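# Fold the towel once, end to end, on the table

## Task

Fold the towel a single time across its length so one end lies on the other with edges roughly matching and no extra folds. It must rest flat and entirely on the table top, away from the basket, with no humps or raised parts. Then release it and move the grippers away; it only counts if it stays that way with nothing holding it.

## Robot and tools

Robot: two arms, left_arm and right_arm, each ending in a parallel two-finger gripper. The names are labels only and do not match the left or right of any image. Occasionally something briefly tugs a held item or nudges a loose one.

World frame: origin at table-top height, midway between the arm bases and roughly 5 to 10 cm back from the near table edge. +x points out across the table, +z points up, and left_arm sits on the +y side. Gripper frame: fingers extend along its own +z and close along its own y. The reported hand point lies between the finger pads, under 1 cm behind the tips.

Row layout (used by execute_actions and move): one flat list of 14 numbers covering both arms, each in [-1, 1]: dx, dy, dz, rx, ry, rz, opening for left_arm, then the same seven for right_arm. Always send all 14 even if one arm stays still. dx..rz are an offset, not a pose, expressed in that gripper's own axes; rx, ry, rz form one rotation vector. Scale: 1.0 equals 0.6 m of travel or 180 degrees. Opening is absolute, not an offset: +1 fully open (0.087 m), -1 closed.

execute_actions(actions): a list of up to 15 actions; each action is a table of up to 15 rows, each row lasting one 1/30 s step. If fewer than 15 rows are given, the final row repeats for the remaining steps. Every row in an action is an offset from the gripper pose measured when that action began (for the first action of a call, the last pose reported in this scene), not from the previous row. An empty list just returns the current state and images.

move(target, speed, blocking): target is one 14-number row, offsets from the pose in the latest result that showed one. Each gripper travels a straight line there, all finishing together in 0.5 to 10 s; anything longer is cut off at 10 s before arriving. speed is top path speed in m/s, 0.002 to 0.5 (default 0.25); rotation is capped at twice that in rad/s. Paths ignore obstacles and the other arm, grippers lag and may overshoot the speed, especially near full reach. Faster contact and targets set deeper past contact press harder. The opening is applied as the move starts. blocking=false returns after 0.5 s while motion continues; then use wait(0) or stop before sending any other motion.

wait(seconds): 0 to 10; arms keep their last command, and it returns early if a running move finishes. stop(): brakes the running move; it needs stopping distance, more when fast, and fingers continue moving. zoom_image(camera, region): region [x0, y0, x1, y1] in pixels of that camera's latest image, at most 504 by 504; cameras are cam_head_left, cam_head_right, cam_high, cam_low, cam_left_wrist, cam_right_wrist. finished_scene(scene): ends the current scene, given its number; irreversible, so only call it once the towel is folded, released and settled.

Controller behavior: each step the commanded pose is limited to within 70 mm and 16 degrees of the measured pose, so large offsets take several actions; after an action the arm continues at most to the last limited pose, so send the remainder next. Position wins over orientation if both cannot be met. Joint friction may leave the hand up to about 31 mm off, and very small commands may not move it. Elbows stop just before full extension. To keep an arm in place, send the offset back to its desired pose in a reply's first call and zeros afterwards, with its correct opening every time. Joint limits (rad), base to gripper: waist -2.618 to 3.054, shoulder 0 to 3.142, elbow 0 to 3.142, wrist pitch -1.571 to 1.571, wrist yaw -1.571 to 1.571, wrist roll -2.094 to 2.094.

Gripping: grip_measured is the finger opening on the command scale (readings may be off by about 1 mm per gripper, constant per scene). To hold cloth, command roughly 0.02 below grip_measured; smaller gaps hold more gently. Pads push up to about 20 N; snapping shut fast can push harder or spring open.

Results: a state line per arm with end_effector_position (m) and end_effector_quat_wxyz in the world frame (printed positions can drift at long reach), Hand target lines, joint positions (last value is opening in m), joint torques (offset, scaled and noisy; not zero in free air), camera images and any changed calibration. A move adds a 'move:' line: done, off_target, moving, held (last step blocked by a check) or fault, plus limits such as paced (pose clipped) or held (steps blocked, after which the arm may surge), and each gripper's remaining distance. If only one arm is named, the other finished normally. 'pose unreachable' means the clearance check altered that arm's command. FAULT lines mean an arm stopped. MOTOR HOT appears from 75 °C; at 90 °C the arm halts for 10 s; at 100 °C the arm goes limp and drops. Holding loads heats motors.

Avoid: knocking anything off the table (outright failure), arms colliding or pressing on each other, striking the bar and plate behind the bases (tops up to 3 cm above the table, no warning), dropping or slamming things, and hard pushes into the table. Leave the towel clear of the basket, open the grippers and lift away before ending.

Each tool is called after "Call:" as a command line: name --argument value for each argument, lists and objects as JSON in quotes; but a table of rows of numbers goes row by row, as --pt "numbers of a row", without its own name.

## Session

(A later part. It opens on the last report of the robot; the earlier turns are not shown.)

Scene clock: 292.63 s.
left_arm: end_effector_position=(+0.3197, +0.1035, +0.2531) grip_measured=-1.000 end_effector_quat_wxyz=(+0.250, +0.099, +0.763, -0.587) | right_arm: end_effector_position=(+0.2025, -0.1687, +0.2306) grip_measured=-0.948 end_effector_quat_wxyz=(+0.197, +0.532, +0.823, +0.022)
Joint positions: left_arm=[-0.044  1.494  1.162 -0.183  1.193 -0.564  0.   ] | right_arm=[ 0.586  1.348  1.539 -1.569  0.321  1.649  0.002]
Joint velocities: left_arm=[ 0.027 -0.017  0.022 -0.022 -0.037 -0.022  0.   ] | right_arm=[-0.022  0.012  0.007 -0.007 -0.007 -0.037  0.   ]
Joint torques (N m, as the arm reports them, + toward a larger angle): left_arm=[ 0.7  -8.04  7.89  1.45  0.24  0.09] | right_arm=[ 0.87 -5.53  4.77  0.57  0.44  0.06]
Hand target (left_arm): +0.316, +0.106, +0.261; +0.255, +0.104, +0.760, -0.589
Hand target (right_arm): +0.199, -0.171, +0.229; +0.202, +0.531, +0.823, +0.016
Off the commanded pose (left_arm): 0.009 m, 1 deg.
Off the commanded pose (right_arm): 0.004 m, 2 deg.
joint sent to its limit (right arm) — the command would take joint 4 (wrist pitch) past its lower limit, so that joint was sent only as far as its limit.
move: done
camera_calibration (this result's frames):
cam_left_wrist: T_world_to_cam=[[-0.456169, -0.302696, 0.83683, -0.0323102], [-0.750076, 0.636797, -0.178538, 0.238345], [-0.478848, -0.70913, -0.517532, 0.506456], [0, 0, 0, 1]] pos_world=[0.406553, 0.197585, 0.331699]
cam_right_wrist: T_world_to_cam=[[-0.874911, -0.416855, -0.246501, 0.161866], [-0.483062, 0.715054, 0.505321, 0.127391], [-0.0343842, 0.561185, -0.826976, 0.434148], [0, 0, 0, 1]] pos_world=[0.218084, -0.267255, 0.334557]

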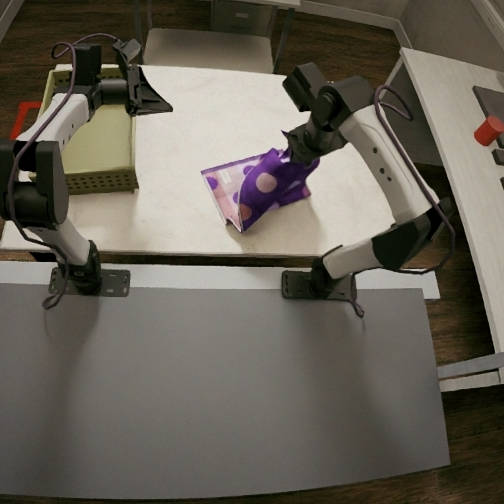

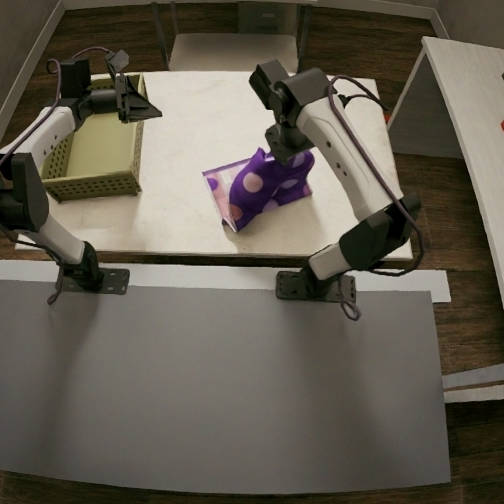

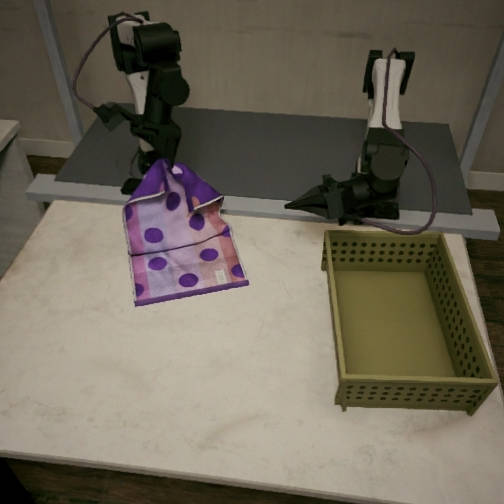

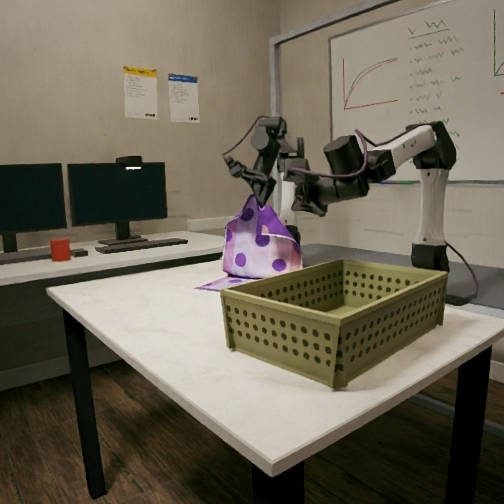

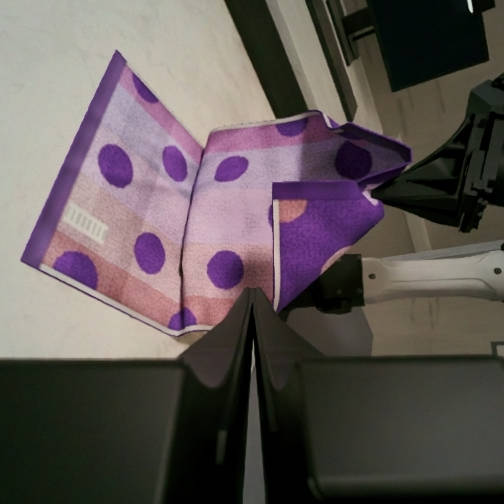

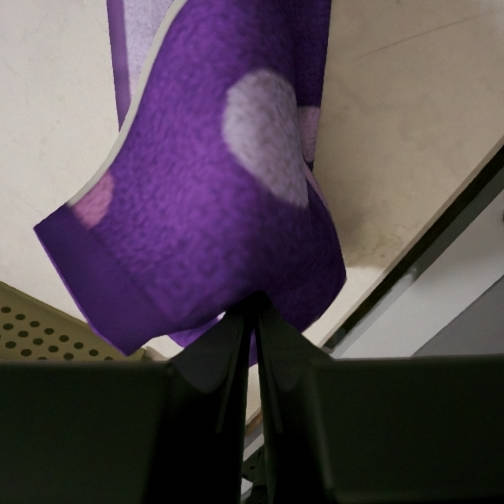

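Call:
move --target '[0,0,0,0,0,0,-1,0.027,-0.135,0.039,0,0,0,-0.98]' --speed 0.1

Call:
move --target '[0,0,0,0,0,0,-1,0.015,0.163,0.097,0,0,0,-0.98]' --speed 0.1

Call:
move --target '[0,0,0,0,0,0,-1,0.023,0.183,0.127,0,0,0,-0.98]' --speed 0.1

Scene clock: 294.53 s.
left_arm: end_effector_position=(+0.3193, +0.1035, +0.2528) grip_measured=-1.000 end_effector_quat_wxyz=(+0.249, +0.099, +0.764, -0.588) | right_arm: end_effector_position=(+0.1340, -0.1933, +0.1846) grip_measured=-0.948 end_effector_quat_wxyz=(+0.188, +0.531, +0.826, +0.016)
Joint positions: left_arm=[-0.044  1.494  1.162 -0.186  1.194 -0.562  0.   ] | right_arm=[ 0.677  1.056  1.185 -1.554  0.324  1.743  0.002]
Joint velocities: left_arm=[-0.002  0.002 -0.007  0.022 -0.022 -0.022  0.   ] | right_arm=[-0.022 -0.002 -0.007 -0.022 -0.007 -0.037  0.   ]
Joint torques (N m, as the arm reports them, + toward a larger angle): left_arm=[ 0.34 -6.62  7.4   1.56  0.17  0.01] | right_arm=[ 0.97 -2.92  4.79  0.65  0.44  0.07]
Hand target (left_arm): +0.320, +0.104, +0.253; +0.250, +0.099, +0.763, -0.588
Hand target (right_arm): +0.135, -0.193, +0.183; +0.198, +0.532, +0.823, +0.021
Off the commanded pose (left_arm): 0.001 m, 0 deg.
Off the commanded pose (right_arm): 0.001 m, 1 deg.
move: done
camera_calibration (this result's frames):
cam_left_wrist: T_world_to_cam=[[-0.455505, -0.30227, 0.837346, -0.0326589], [-0.749414, 0.637894, -0.1774, 0.237352], [-0.480515, -0.708325, -0.517089, 0.506445], [0, 0, 0, 1]] pos_world=[0.406353, 0.197451, 0.33133]
cam_right_wrist: T_world_to_cam=[[-0.879134, -0.418843, -0.227363, 0.0770927], [-0.473519, 0.713749, 0.516083, 0.13156], [-0.0538776, 0.561367, -0.825811, 0.409997], [0, 0, 0, 1]] pos_world=[0.15216, -0.29177, 0.288212]

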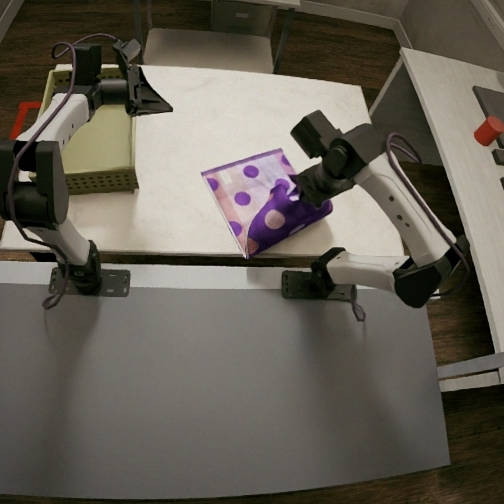

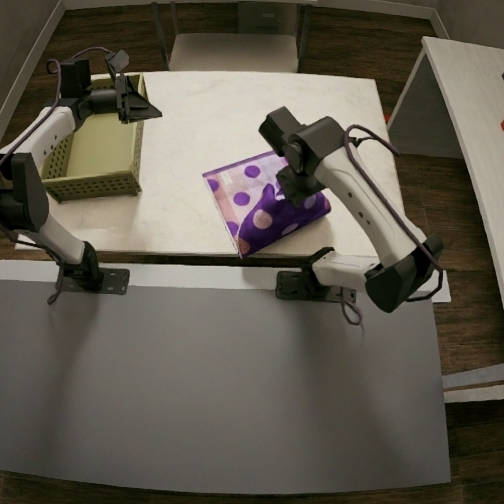

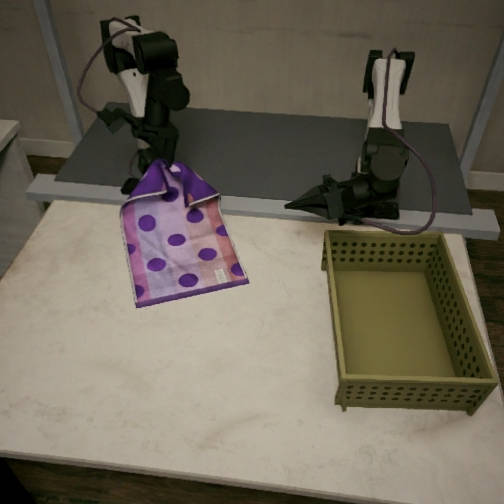

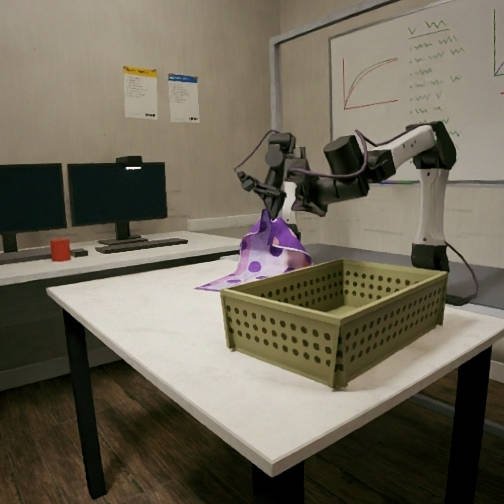

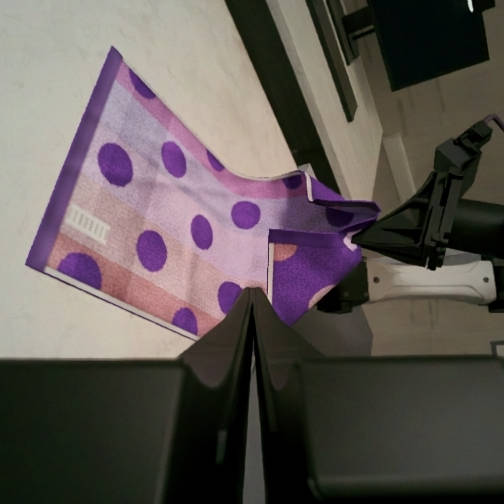

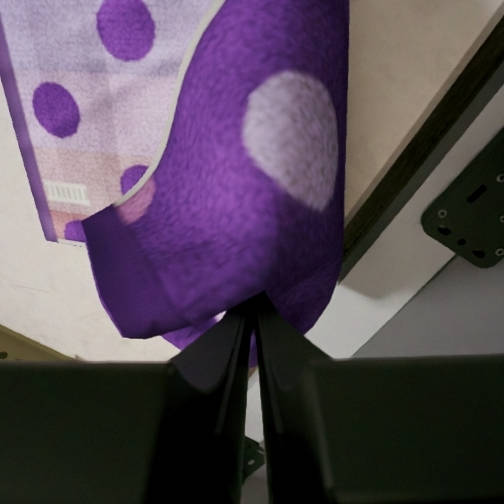

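Scene clock: 296.13 s.
left_arm: end_effector_position=(+0.3193, +0.1035, +0.2528) grip_measured=-1.000 end_effector_quat_wxyz=(+0.249, +0.099, +0.764, -0.588) | right_arm: end_effector_position=(+0.2242, -0.1566, +0.1474) grip_measured=-0.948 end_effector_quat_wxyz=(+0.184, +0.529, +0.828, +0.004)
Joint positions: left_arm=[-0.044  1.494  1.162 -0.186  1.194 -0.562  0.   ] | right_arm=[ 0.581  1.392  1.237 -1.266  0.312  1.641  0.002]
Joint velocities: left_arm=[-0.007  0.002  0.012 -0.037  0.022  0.007  0.   ] | right_arm=[ 0.002  0.002 -0.007 -0.007 -0.022 -0.051 -0.   ]
Joint torques (N m, as the arm reports them, + toward a larger angle): left_arm=[ 0.21 -6.6   7.17  1.51  0.19  0.1 ] | right_arm=[-1.26 -4.11  8.78  0.73  0.19 -0.15]
Hand target (left_arm): +0.319, +0.104, +0.253; +0.249, +0.099, +0.764, -0.588
Hand target (right_arm): +0.235, -0.153, +0.152; +0.188, +0.531, +0.826, +0.016
Off the commanded pose (left_arm): 0.000 m, 0 deg.
Off the commanded pose (right_arm): 0.012 m, 2 deg.
move: off_target (right_arm)
camera_calibration (this result's frames):
cam_left_wrist: T_world_to_cam=[[-0.455505, -0.30227, 0.837346, -0.0326589], [-0.749414, 0.637894, -0.1774, 0.237352], [-0.480515, -0.708325, -0.517089, 0.506445], [0, 0, 0, 1]] pos_world=[0.406353, 0.197451, 0.33133]
cam_right_wrist: T_world_to_cam=[[-0.882983, -0.423888, -0.201645, 0.159589], [-0.463808, 0.721714, 0.513819, 0.166666], [-0.0722715, 0.547218, -0.833864, 0.366628], [0, 0, 0, 1]] pos_world=[0.244712, -0.253263, 0.252262]

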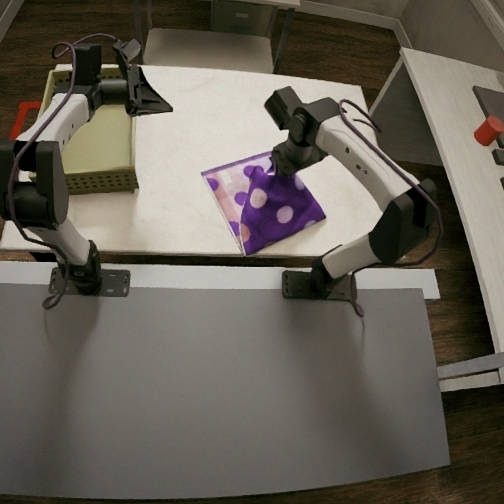

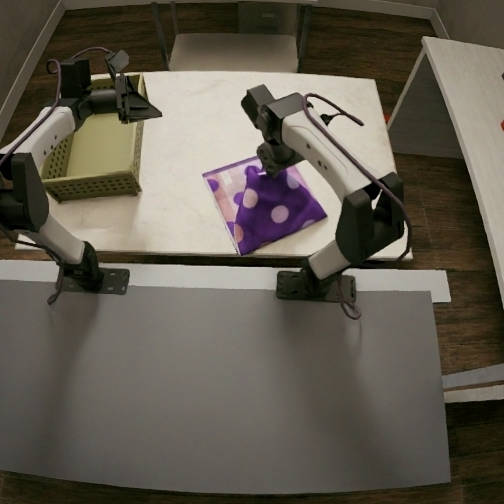

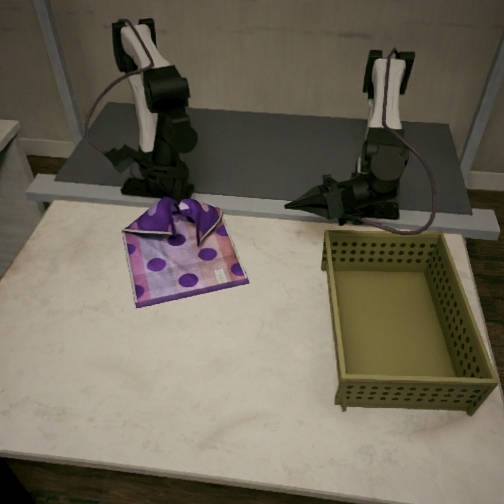

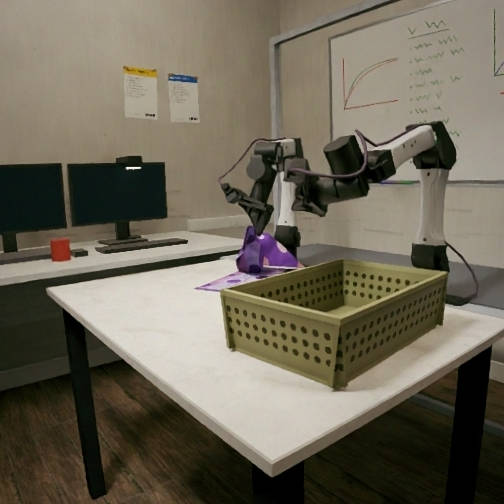

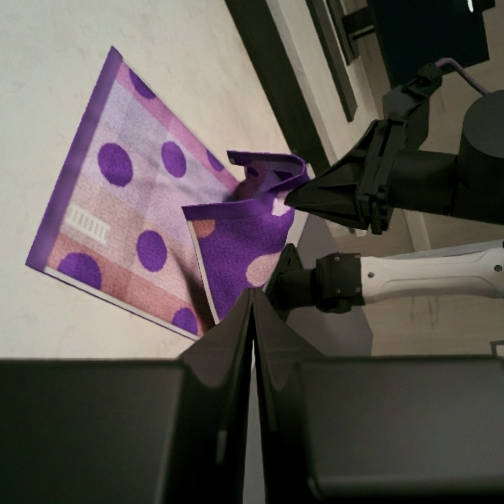

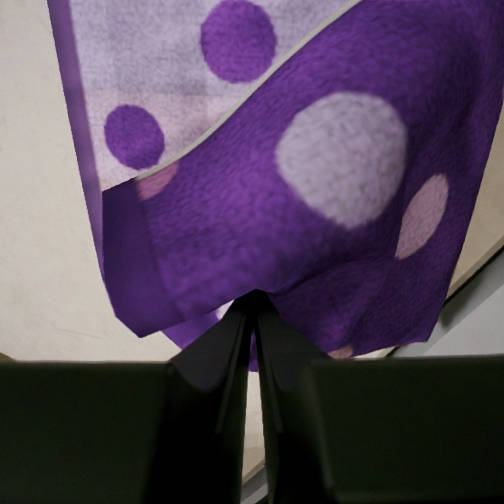

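Scene clock: 297.83 s.
left_arm: end_effector_position=(+0.3193, +0.1035, +0.2528) grip_measured=-1.000 end_effector_quat_wxyz=(+0.249, +0.099, +0.764, -0.588) | right_arm: end_effector_position=(+0.3276, -0.1122, +0.0929) grip_measured=-0.948 end_effector_quat_wxyz=(+0.179, +0.527, +0.831, -0.009)
Joint positions: left_arm=[-0.044  1.494  1.162 -0.186  1.194 -0.562  0.   ] | right_arm=[ 0.544  1.839  1.478 -1.074  0.31   1.6    0.002]
Joint velocities: left_arm=[-0.022 -0.002 -0.012  0.051 -0.037 -0.007  0.   ] | right_arm=[-0.002 -0.002  0.007  0.051  0.007 -0.022  0.001]
Joint torques (N m, as the arm reports them, + toward a larger angle): left_arm=[ 0.35 -6.73  7.36  1.52  0.16  0.04] | right_arm=[-1.28 -9.35  8.8   0.69  0.2  -0.14]
Hand target (left_arm): +0.319, +0.104, +0.253; +0.249, +0.099, +0.764, -0.588
Hand target (right_arm): +0.339, -0.111, +0.096; +0.184, +0.529, +0.828, +0.004
Off the commanded pose (left_arm): 0.000 m, 0 deg.
Off the commanded pose (right_arm): 0.011 m, 2 deg.
move: off_target (right_arm)
camera_calibration (this result's frames):
cam_left_wrist: T_world_to_cam=[[-0.455505, -0.30227, 0.837346, -0.0326589], [-0.749414, 0.637894, -0.1774, 0.237352], [-0.480515, -0.708325, -0.517089, 0.506445], [0, 0, 0, 1]] pos_world=[0.406353, 0.197451, 0.33133]
cam_right_wrist: T_world_to_cam=[[-0.886455, -0.428496, -0.174899, 0.256812], [-0.453605, 0.729367, 0.512119, 0.208287], [-0.0918753, 0.533306, -0.840919, 0.309816], [0, 0, 0, 1]] pos_world=[0.350597, -0.207101, 0.198779]

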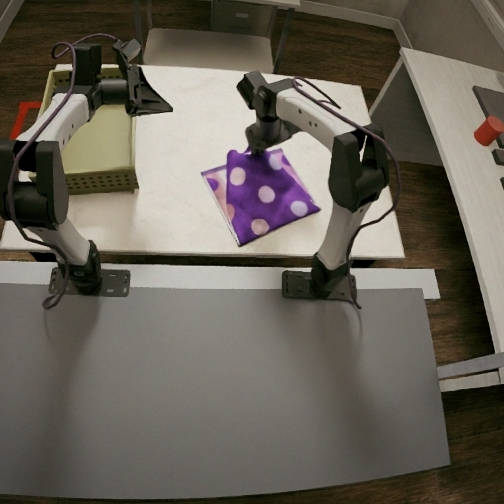

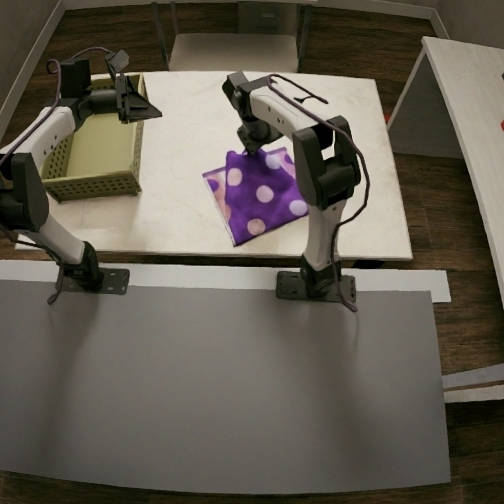

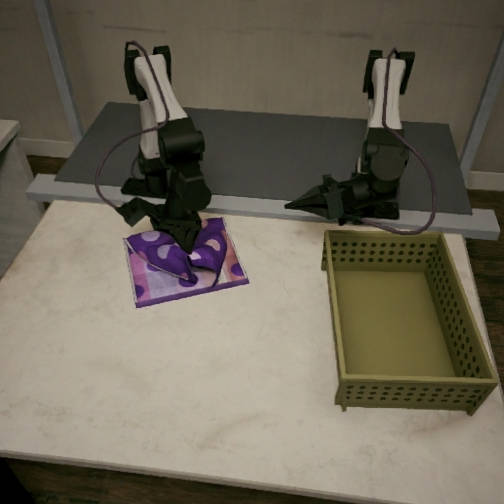

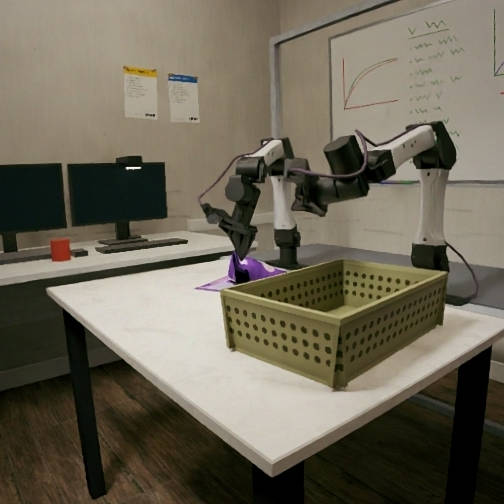

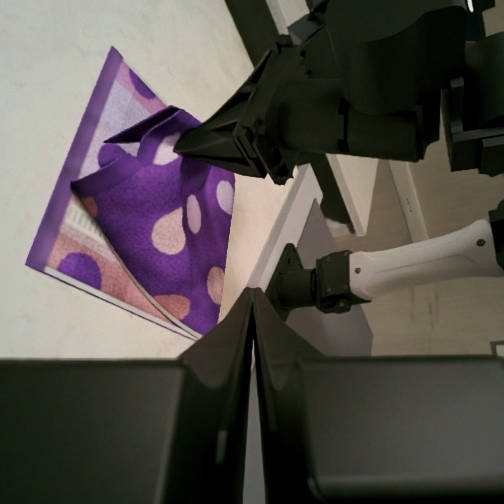

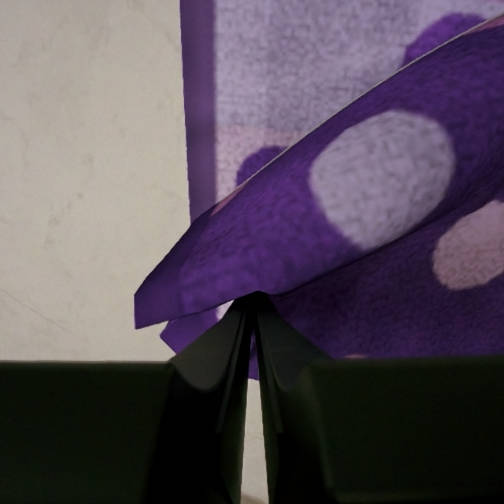

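Call:
move --target '[0,0,0,0,0,0,-1,-0.033,0.078,-0.036,0,0,0,-0.98]' --speed 0.06

Scene clock: 299.77 s.
left_arm: end_effector_position=(+0.3193, +0.1035, +0.2528) grip_measured=-1.000 end_effector_quat_wxyz=(+0.249, +0.099, +0.764, -0.588) | right_arm: end_effector_position=(+0.3652, -0.1012, +0.1279) grip_measured=-0.948 end_effector_quat_wxyz=(+0.182, +0.526, +0.831, -0.007)
Joint positions: left_arm=[-0.044  1.494  1.162 -0.186  1.194 -0.562  0.   ] | right_arm=[ 0.523  1.985  1.808 -1.246  0.309  1.576  0.002]
Joint velocities: left_arm=[ 0.007 -0.012 -0.002 -0.007 -0.051 -0.051  0.   ] | right_arm=[-0.002  0.002 -0.002  0.007  0.007 -0.007 -0.002]
Joint torques (N m, as the arm reports them, + toward a larger angle): left_arm=[ 0.24 -6.66  7.24  1.57  0.16  0.1 ] | right_arm=[ -1.26 -10.55   8.81   0.47   0.2   -0.15]
Hand target (left_arm): +0.319, +0.104, +0.253; +0.249, +0.099, +0.764, -0.588
Hand target (right_arm): +0.370, -0.104, +0.128; +0.179, +0.527, +0.831, -0.008
Off the commanded pose (left_arm): 0.000 m, 0 deg.
Off the commanded pose (right_arm): 0.006 m, 0 deg.
move: done
camera_calibration (this result's frames):
cam_left_wrist: T_world_to_cam=[[-0.455505, -0.30227, 0.837346, -0.0326589], [-0.749414, 0.637894, -0.1774, 0.237352], [-0.480515, -0.708325, -0.517089, 0.506445], [0, 0, 0, 1]] pos_world=[0.406353, 0.197451, 0.33133]
cam_right_wrist: T_world_to_cam=[[-0.884521, -0.430365, -0.180025, 0.300717], [-0.458091, 0.728352, 0.509565, 0.201247], [-0.0881772, 0.533189, -0.841389, 0.335541], [0, 0, 0, 1]] pos_world=[0.387767, -0.196067, 0.233908]

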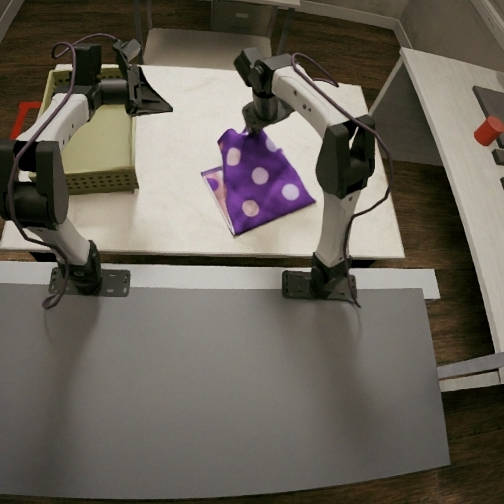

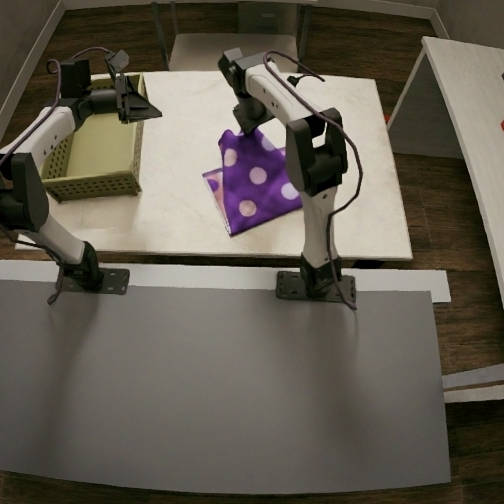

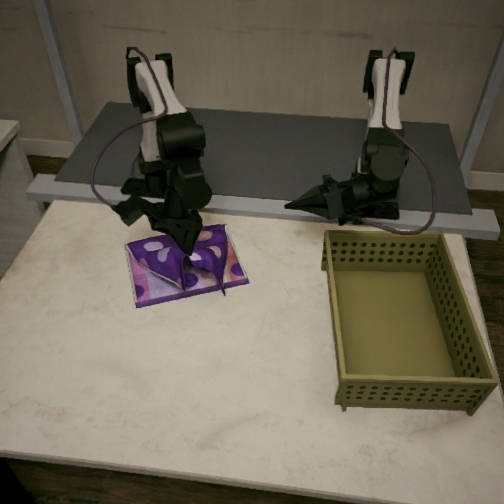

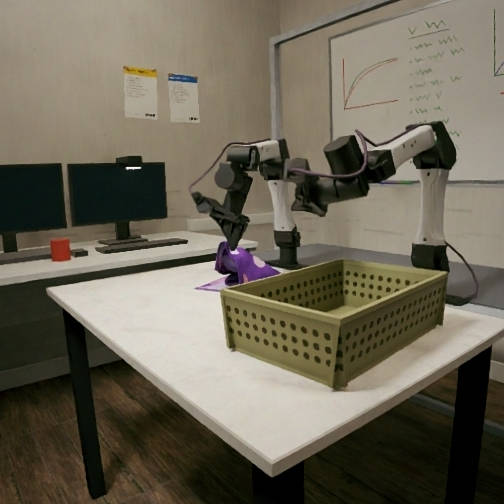

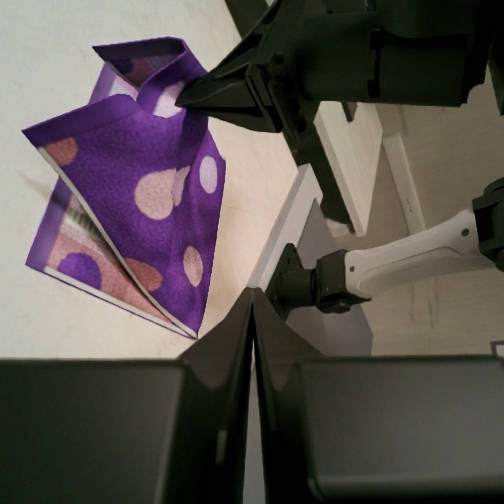

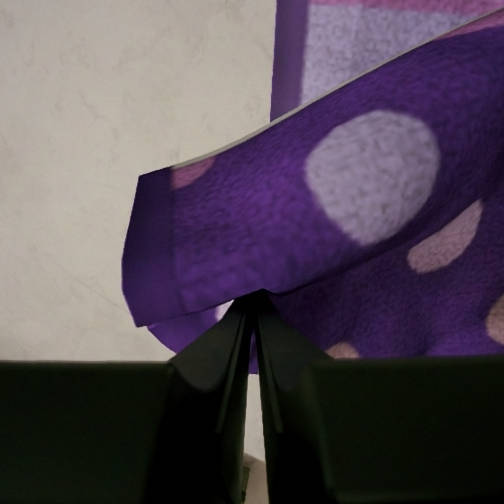

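Call:
move --target '[0,0,0,0,0,0,-1,-0.058,-0.39,-0.175,0,0,0,-0.98]' --speed 0.12

Call:
move --target '[0,0,0,0,0,0,-1,0.037,0.305,0.183,0,0,0,-0.98]' --speed 0.12

Call:
move --target '[0,0,0,0,0,0,-1,-0.1,0,-0.15,0,0,0,0.3]' --speed 0.1

Scene clock: 303.17 s.
left_arm: end_effector_position=(+0.3193, +0.1035, +0.2528) grip_measured=-1.000 end_effector_quat_wxyz=(+0.249, +0.099, +0.764, -0.588) | right_arm: end_effector_position=(+0.1475, -0.2118, +0.1950) grip_measured=-0.948 end_effector_quat_wxyz=(+0.185, +0.527, +0.830, -0.001)
Joint positions: left_arm=[-0.044  1.494  1.162 -0.186  1.194 -0.562  0.   ] | right_arm=[ 0.523  1.097  1.25  -1.562  0.309  1.575  0.002]
Joint velocities: left_arm=[ 0.012  0.002  0.007 -0.081 -0.007 -0.037  0.   ] | right_arm=[ 0.007 -0.017  0.007 -0.007 -0.007 -0.051 -0.001]
Joint torques (N m, as the arm reports them, + toward a larger angle): left_arm=[ 0.3  -6.63  7.3   1.54  0.15  0.09] | right_arm=[ 0.32 -3.    4.83  0.49  0.27  0.01]
Hand target (left_arm): +0.319, +0.104, +0.253; +0.249, +0.099, +0.764, -0.588
Hand target (right_arm): +0.142, -0.214, +0.192; +0.182, +0.526, +0.831, -0.007
Off the commanded pose (left_arm): 0.000 m, 0 deg.
Off the commanded pose (right_arm): 0.006 m, 1 deg.
move: done
camera_calibration (this result's frames):
cam_left_wrist: T_world_to_cam=[[-0.455505, -0.30227, 0.837346, -0.0326589], [-0.749414, 0.637894, -0.1774, 0.237352], [-0.480515, -0.708325, -0.517089, 0.506445], [0, 0, 0, 1]] pos_world=[0.406353, 0.197451, 0.33133]
cam_right_wrist: T_world_to_cam=[[-0.881967, -0.429636, -0.19377, 0.0750573], [-0.464819, 0.724898, 0.508396, 0.148436], [-0.0779616, 0.538457, -0.839039, 0.43096], [0, 0, 0, 1]] pos_world=[0.168792, -0.307407, 0.300672]

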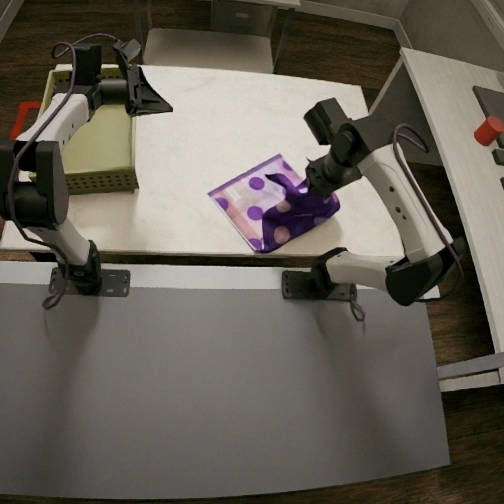

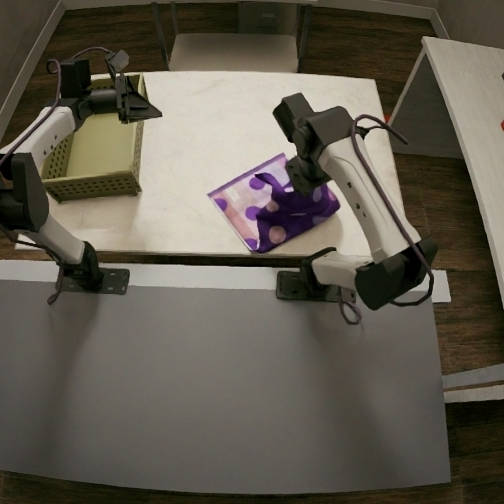

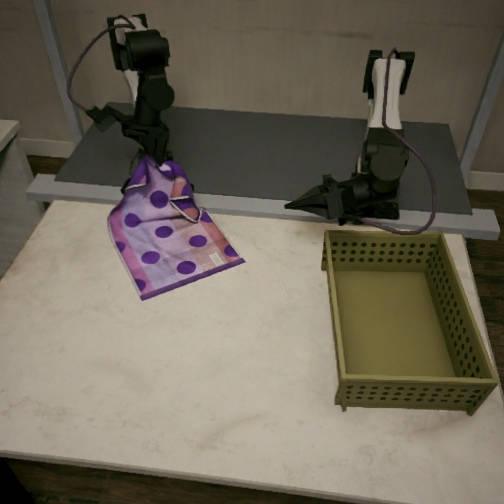

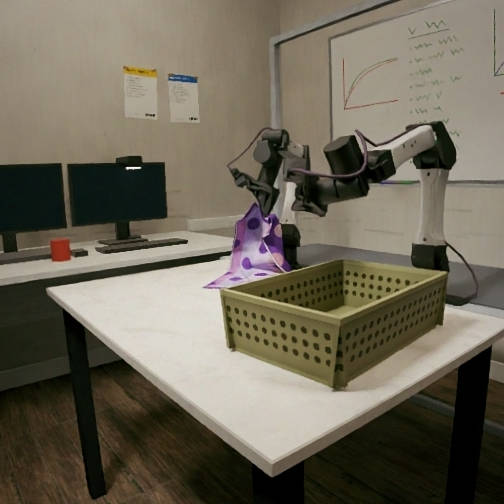

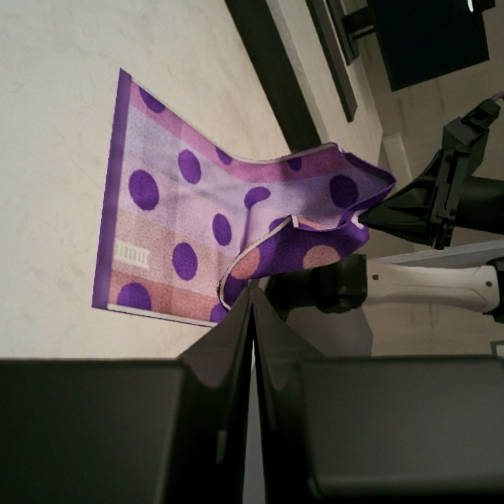

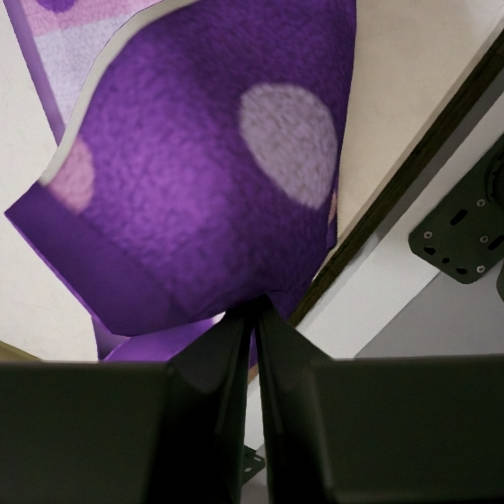

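Scene clock: 305.33 s.
left_arm: end_effector_position=(+0.3193, +0.1035, +0.2528) grip_measured=-1.000 end_effector_quat_wxyz=(+0.249, +0.099, +0.764, -0.588) | right_arm: end_effector_position=(+0.3214, -0.1344, +0.1200) grip_measured=-0.948 end_effector_quat_wxyz=(+0.179, +0.524, +0.832, -0.014)
Joint positions: left_arm=[-0.044  1.494  1.162 -0.186  1.194 -0.562  0.   ] | right_arm=[ 0.497  1.78   1.513 -1.162  0.308  1.545  0.002]
Joint velocities: left_arm=[-0.007  0.017 -0.002 -0.051 -0.007 -0.007  0.   ] | right_arm=[-0.027  0.002  0.002  0.022  0.051 -0.022  0.001]
Joint torques (N m, as the arm reports them, + toward a larger angle): left_arm=[ 0.13 -6.62  7.26  1.55  0.2   0.08] | right_arm=[-1.28 -8.79  8.8   0.72  0.2  -0.14]
Hand target (left_arm): +0.319, +0.104, +0.253; +0.249, +0.099, +0.764, -0.588
Hand target (right_arm): +0.333, -0.134, +0.124; +0.185, +0.527, +0.830, -0.001
Off the commanded pose (left_arm): 0.000 m, 0 deg.
Off the commanded pose (right_arm): 0.012 m, 2 deg.
move: off_target (right_arm)
camera_calibration (this result's frames):
cam_left_wrist: T_world_to_cam=[[-0.455505, -0.30227, 0.837346, -0.0326589], [-0.749414, 0.637894, -0.1774, 0.237352], [-0.480515, -0.708325, -0.517089, 0.506445], [0, 0, 0, 1]] pos_world=[0.406353, 0.197451, 0.33133]
cam_right_wrist: T_world_to_cam=[[-0.885525, -0.434441, -0.164642, 0.244153], [-0.453698, 0.732348, 0.507764, 0.208759], [-0.100018, 0.524335, -0.845617, 0.345887], [0, 0, 0, 1]] pos_world=[0.345512, -0.228175, 0.226686]

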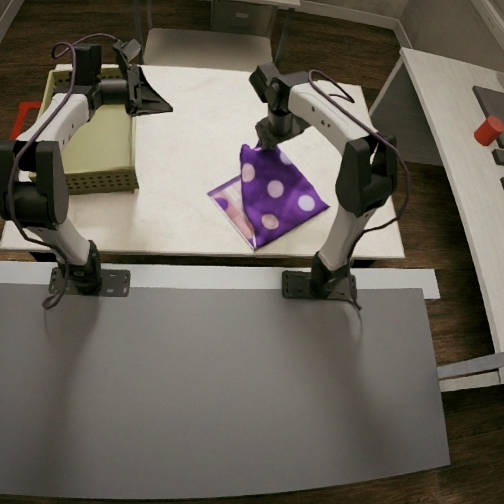

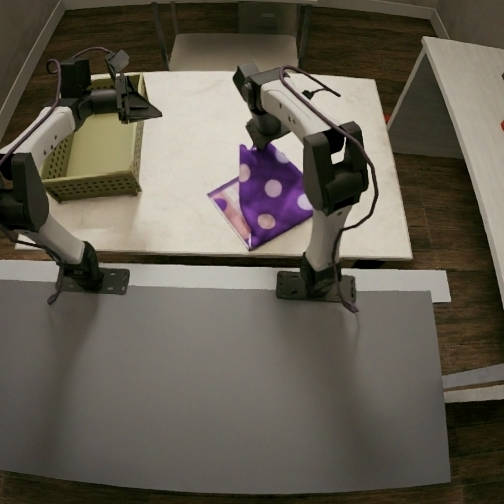

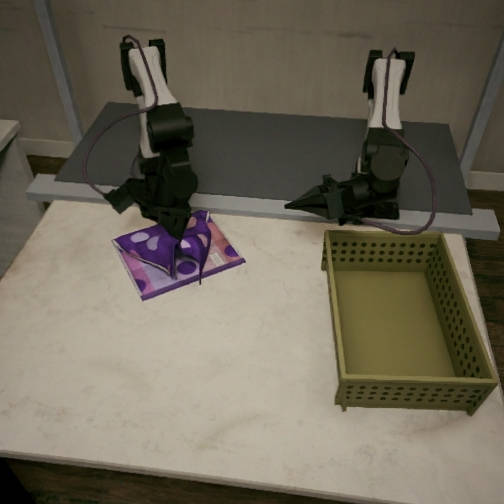

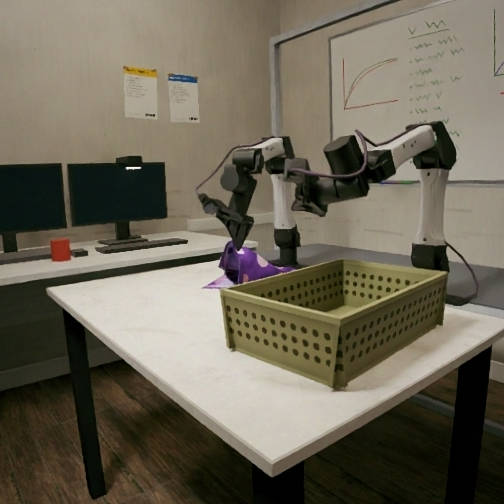

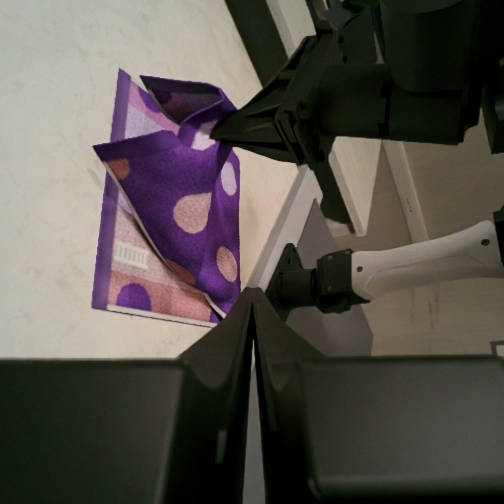

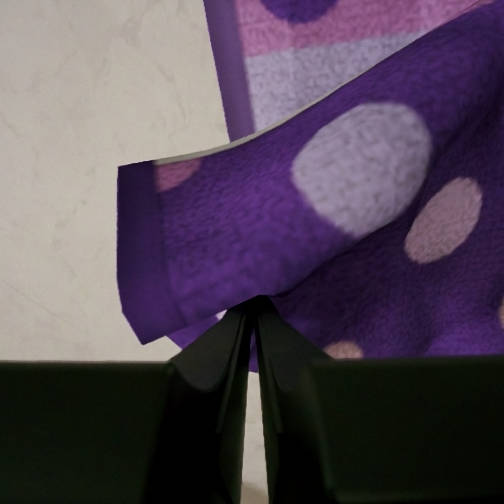

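Scene clock: 307.00 s.
left_arm: end_effector_position=(+0.3193, +0.1035, +0.2528) grip_measured=-1.000 end_effector_quat_wxyz=(+0.249, +0.099, +0.764, -0.588) | right_arm: end_effector_position=(+0.3152, -0.1648, +0.2245) grip_measured=+0.300 end_effector_quat_wxyz=(+0.184, +0.524, +0.831, -0.010)
Joint positions: left_arm=[-0.044  1.494  1.162 -0.186  1.194 -0.562  0.   ] | right_arm=[ 0.418  1.78   1.936 -1.547  0.3    1.463  0.057]
Joint velocities: left_arm=[-0.007 -0.002 -0.002 -0.022 -0.051  0.051  0.   ] | right_arm=[ 0.022 -0.012  0.017 -0.037 -0.007 -0.037  0.   ]
Joint torques (N m, as the arm reports them, + toward a larger angle): left_arm=[ 0.19 -6.77  7.3   1.52  0.16  0.03] | right_arm=[-1.15 -7.49  8.02  0.52  0.19 -0.15]
Hand target (left_arm): +0.319, +0.104, +0.253; +0.249, +0.099, +0.764, -0.588
Hand target (right_arm): +0.319, -0.167, +0.223; +0.179, +0.524, +0.832, -0.014
Off the commanded pose (left_arm): 0.000 m, 0 deg.
Off the commanded pose (right_arm): 0.005 m, 1 deg.
move: done
camera_calibration (this result's frames):
cam_left_wrist: T_world_to_cam=[[-0.455505, -0.30227, 0.837346, -0.0326589], [-0.749414, 0.637894, -0.1774, 0.237352], [-0.480515, -0.708325, -0.517089, 0.506445], [0, 0, 0, 1]] pos_world=[0.406353, 0.197451, 0.33133]
cam_right_wrist: T_world_to_cam=[[-0.88306, -0.434574, -0.177059, 0.244713], [-0.460741, 0.731376, 0.502799, 0.178337], [-0.0890066, 0.525581, -0.846075, 0.446392], [0, 0, 0, 1]] pos_world=[0.337995, -0.258701, 0.331342]

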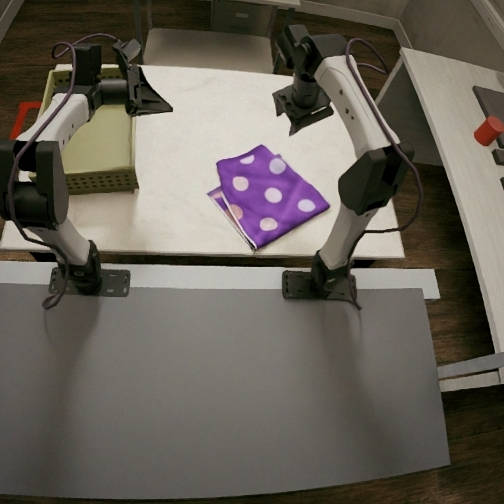

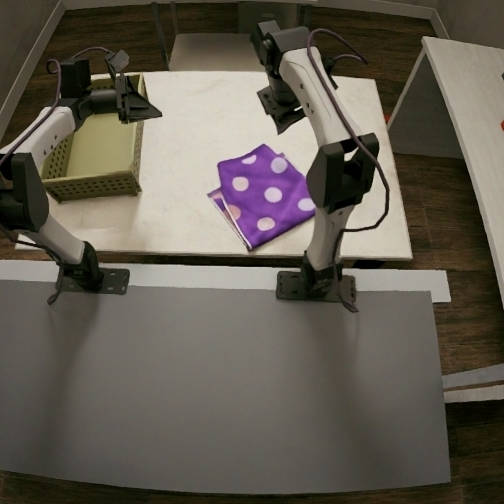

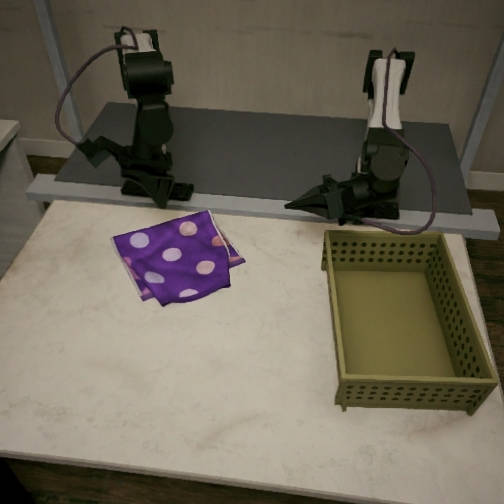

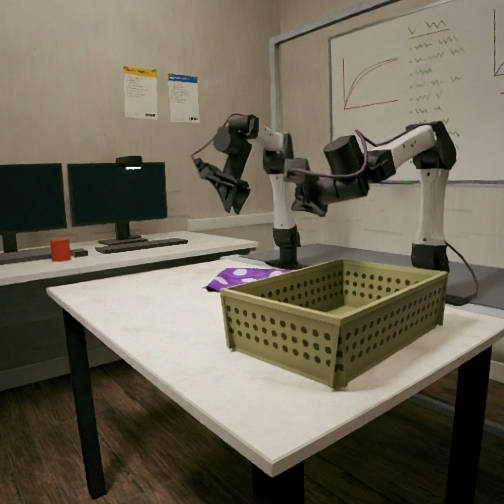

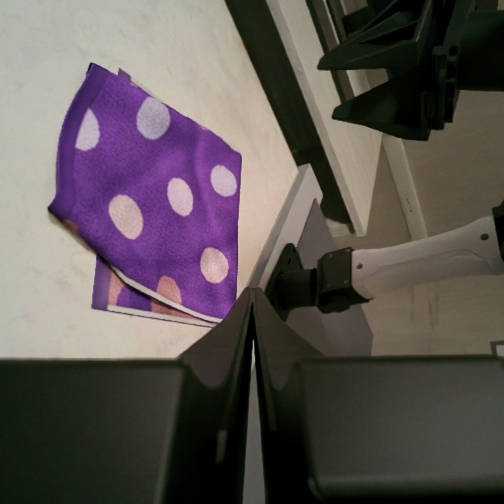

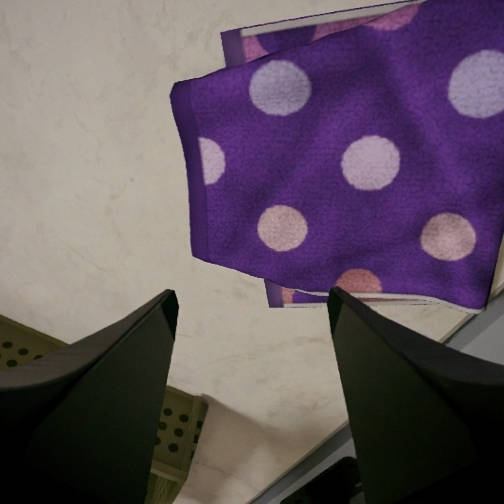

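Call:
move --target '[0.115,0.228,0.273,-0.139,0.202,0.351,0,0.061,0.085,0.308,0.055,0,0,-0.3]' --speed 0.3

Scene clock: 311.77 s.
left_arm: end_effector_position=(+0.3546, -0.0176, +0.0676) grip_measured=+0.000 end_effector_quat_wxyz=(+0.277, +0.587, +0.744, -0.162) | right_arm: end_effector_position=(+0.3884, -0.1454, +0.0498) grip_measured=-0.300 end_effector_quat_wxyz=(+0.124, +0.527, +0.836, -0.090)
Joint positions: left_arm=[-0.628  1.969  1.527 -0.553  0.333  0.59   0.044] | right_arm=[ 0.402  2.21   1.851 -1.234  0.299  1.476  0.031]
Joint velocities: left_arm=[-0.007  0.007  0.002 -0.022 -0.051 -0.037 -0.001] | right_arm=[ 0.012 -0.012 -0.012 -0.066 -0.007 -0.051  0.001]
Joint torques (N m, as the arm reports them, + toward a larger angle): left_arm=[ 0.12 -9.53  9.08  1.43 -0.04  0.06] | right_arm=[ -1.26 -12.86   8.45   0.41   0.41   0.08]
Hand target (left_arm): +0.364, -0.022, +0.074; +0.291, +0.588, +0.739, -0.154
Hand target (right_arm): +0.401, -0.149, +0.051; +0.138, +0.539, +0.827, -0.082
Off the commanded pose (left_arm): 0.011 m, 2 deg.
Off the commanded pose (right_arm): 0.013 m, 2 deg.
move: off_target (left_arm, right_arm)
camera_calibration (this result's frames):
cam_left_wrist: T_world_to_cam=[[-0.962557, -0.251099, -0.102144, 0.346094], [-0.268269, 0.936485, 0.225893, 0.115657], [0.038935, 0.244837, -0.968782, 0.204961], [0, 0, 0, 1]] pos_world=[0.356182, -0.0715889, 0.207788]
cam_right_wrist: T_world_to_cam=[[-0.910922, -0.412132, 0.0191816, 0.291125], [-0.341234, 0.77872, 0.526454, 0.244977], [-0.231906, 0.473013, -0.849987, 0.342985], [0, 0, 0, 1]] pos_world=[0.428327, -0.233023, 0.156979]

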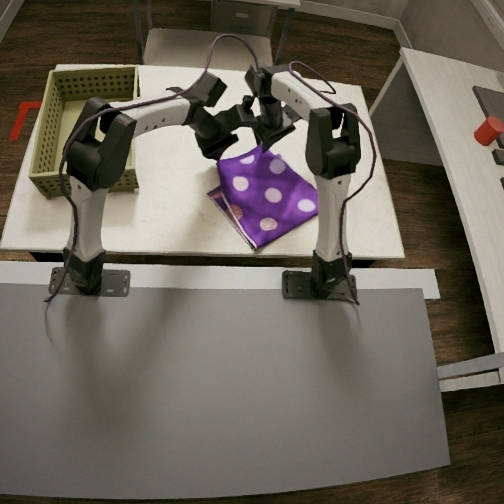

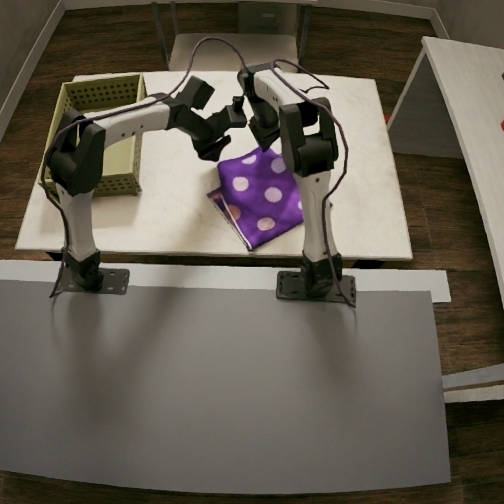

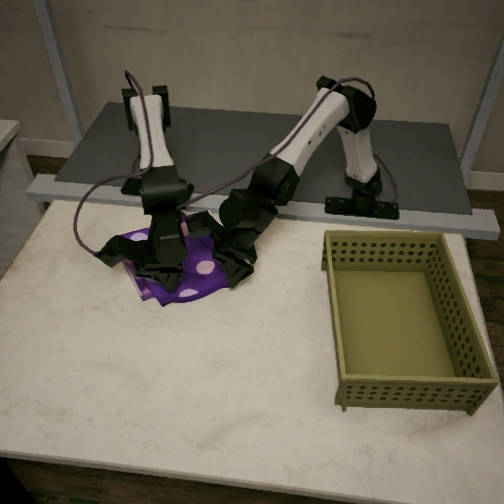

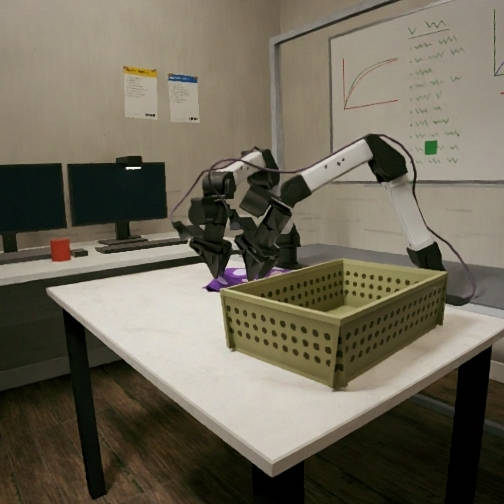

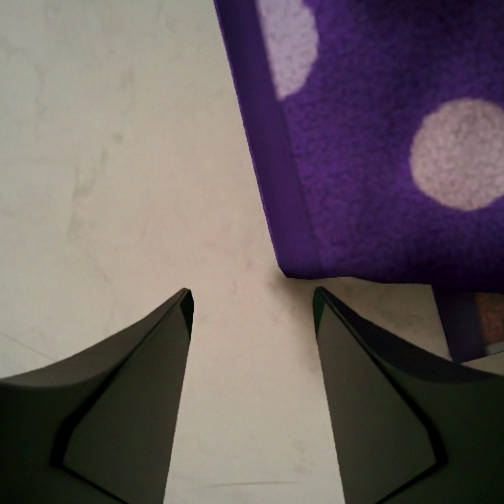

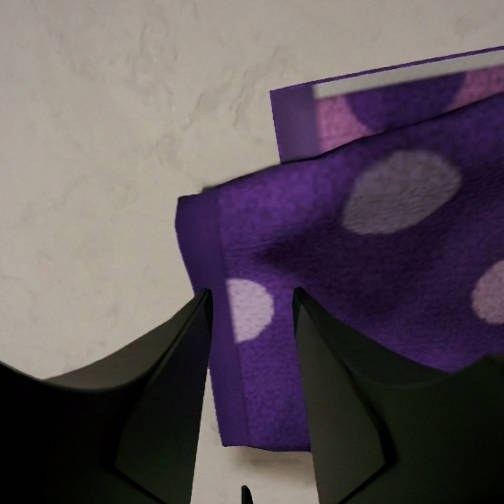

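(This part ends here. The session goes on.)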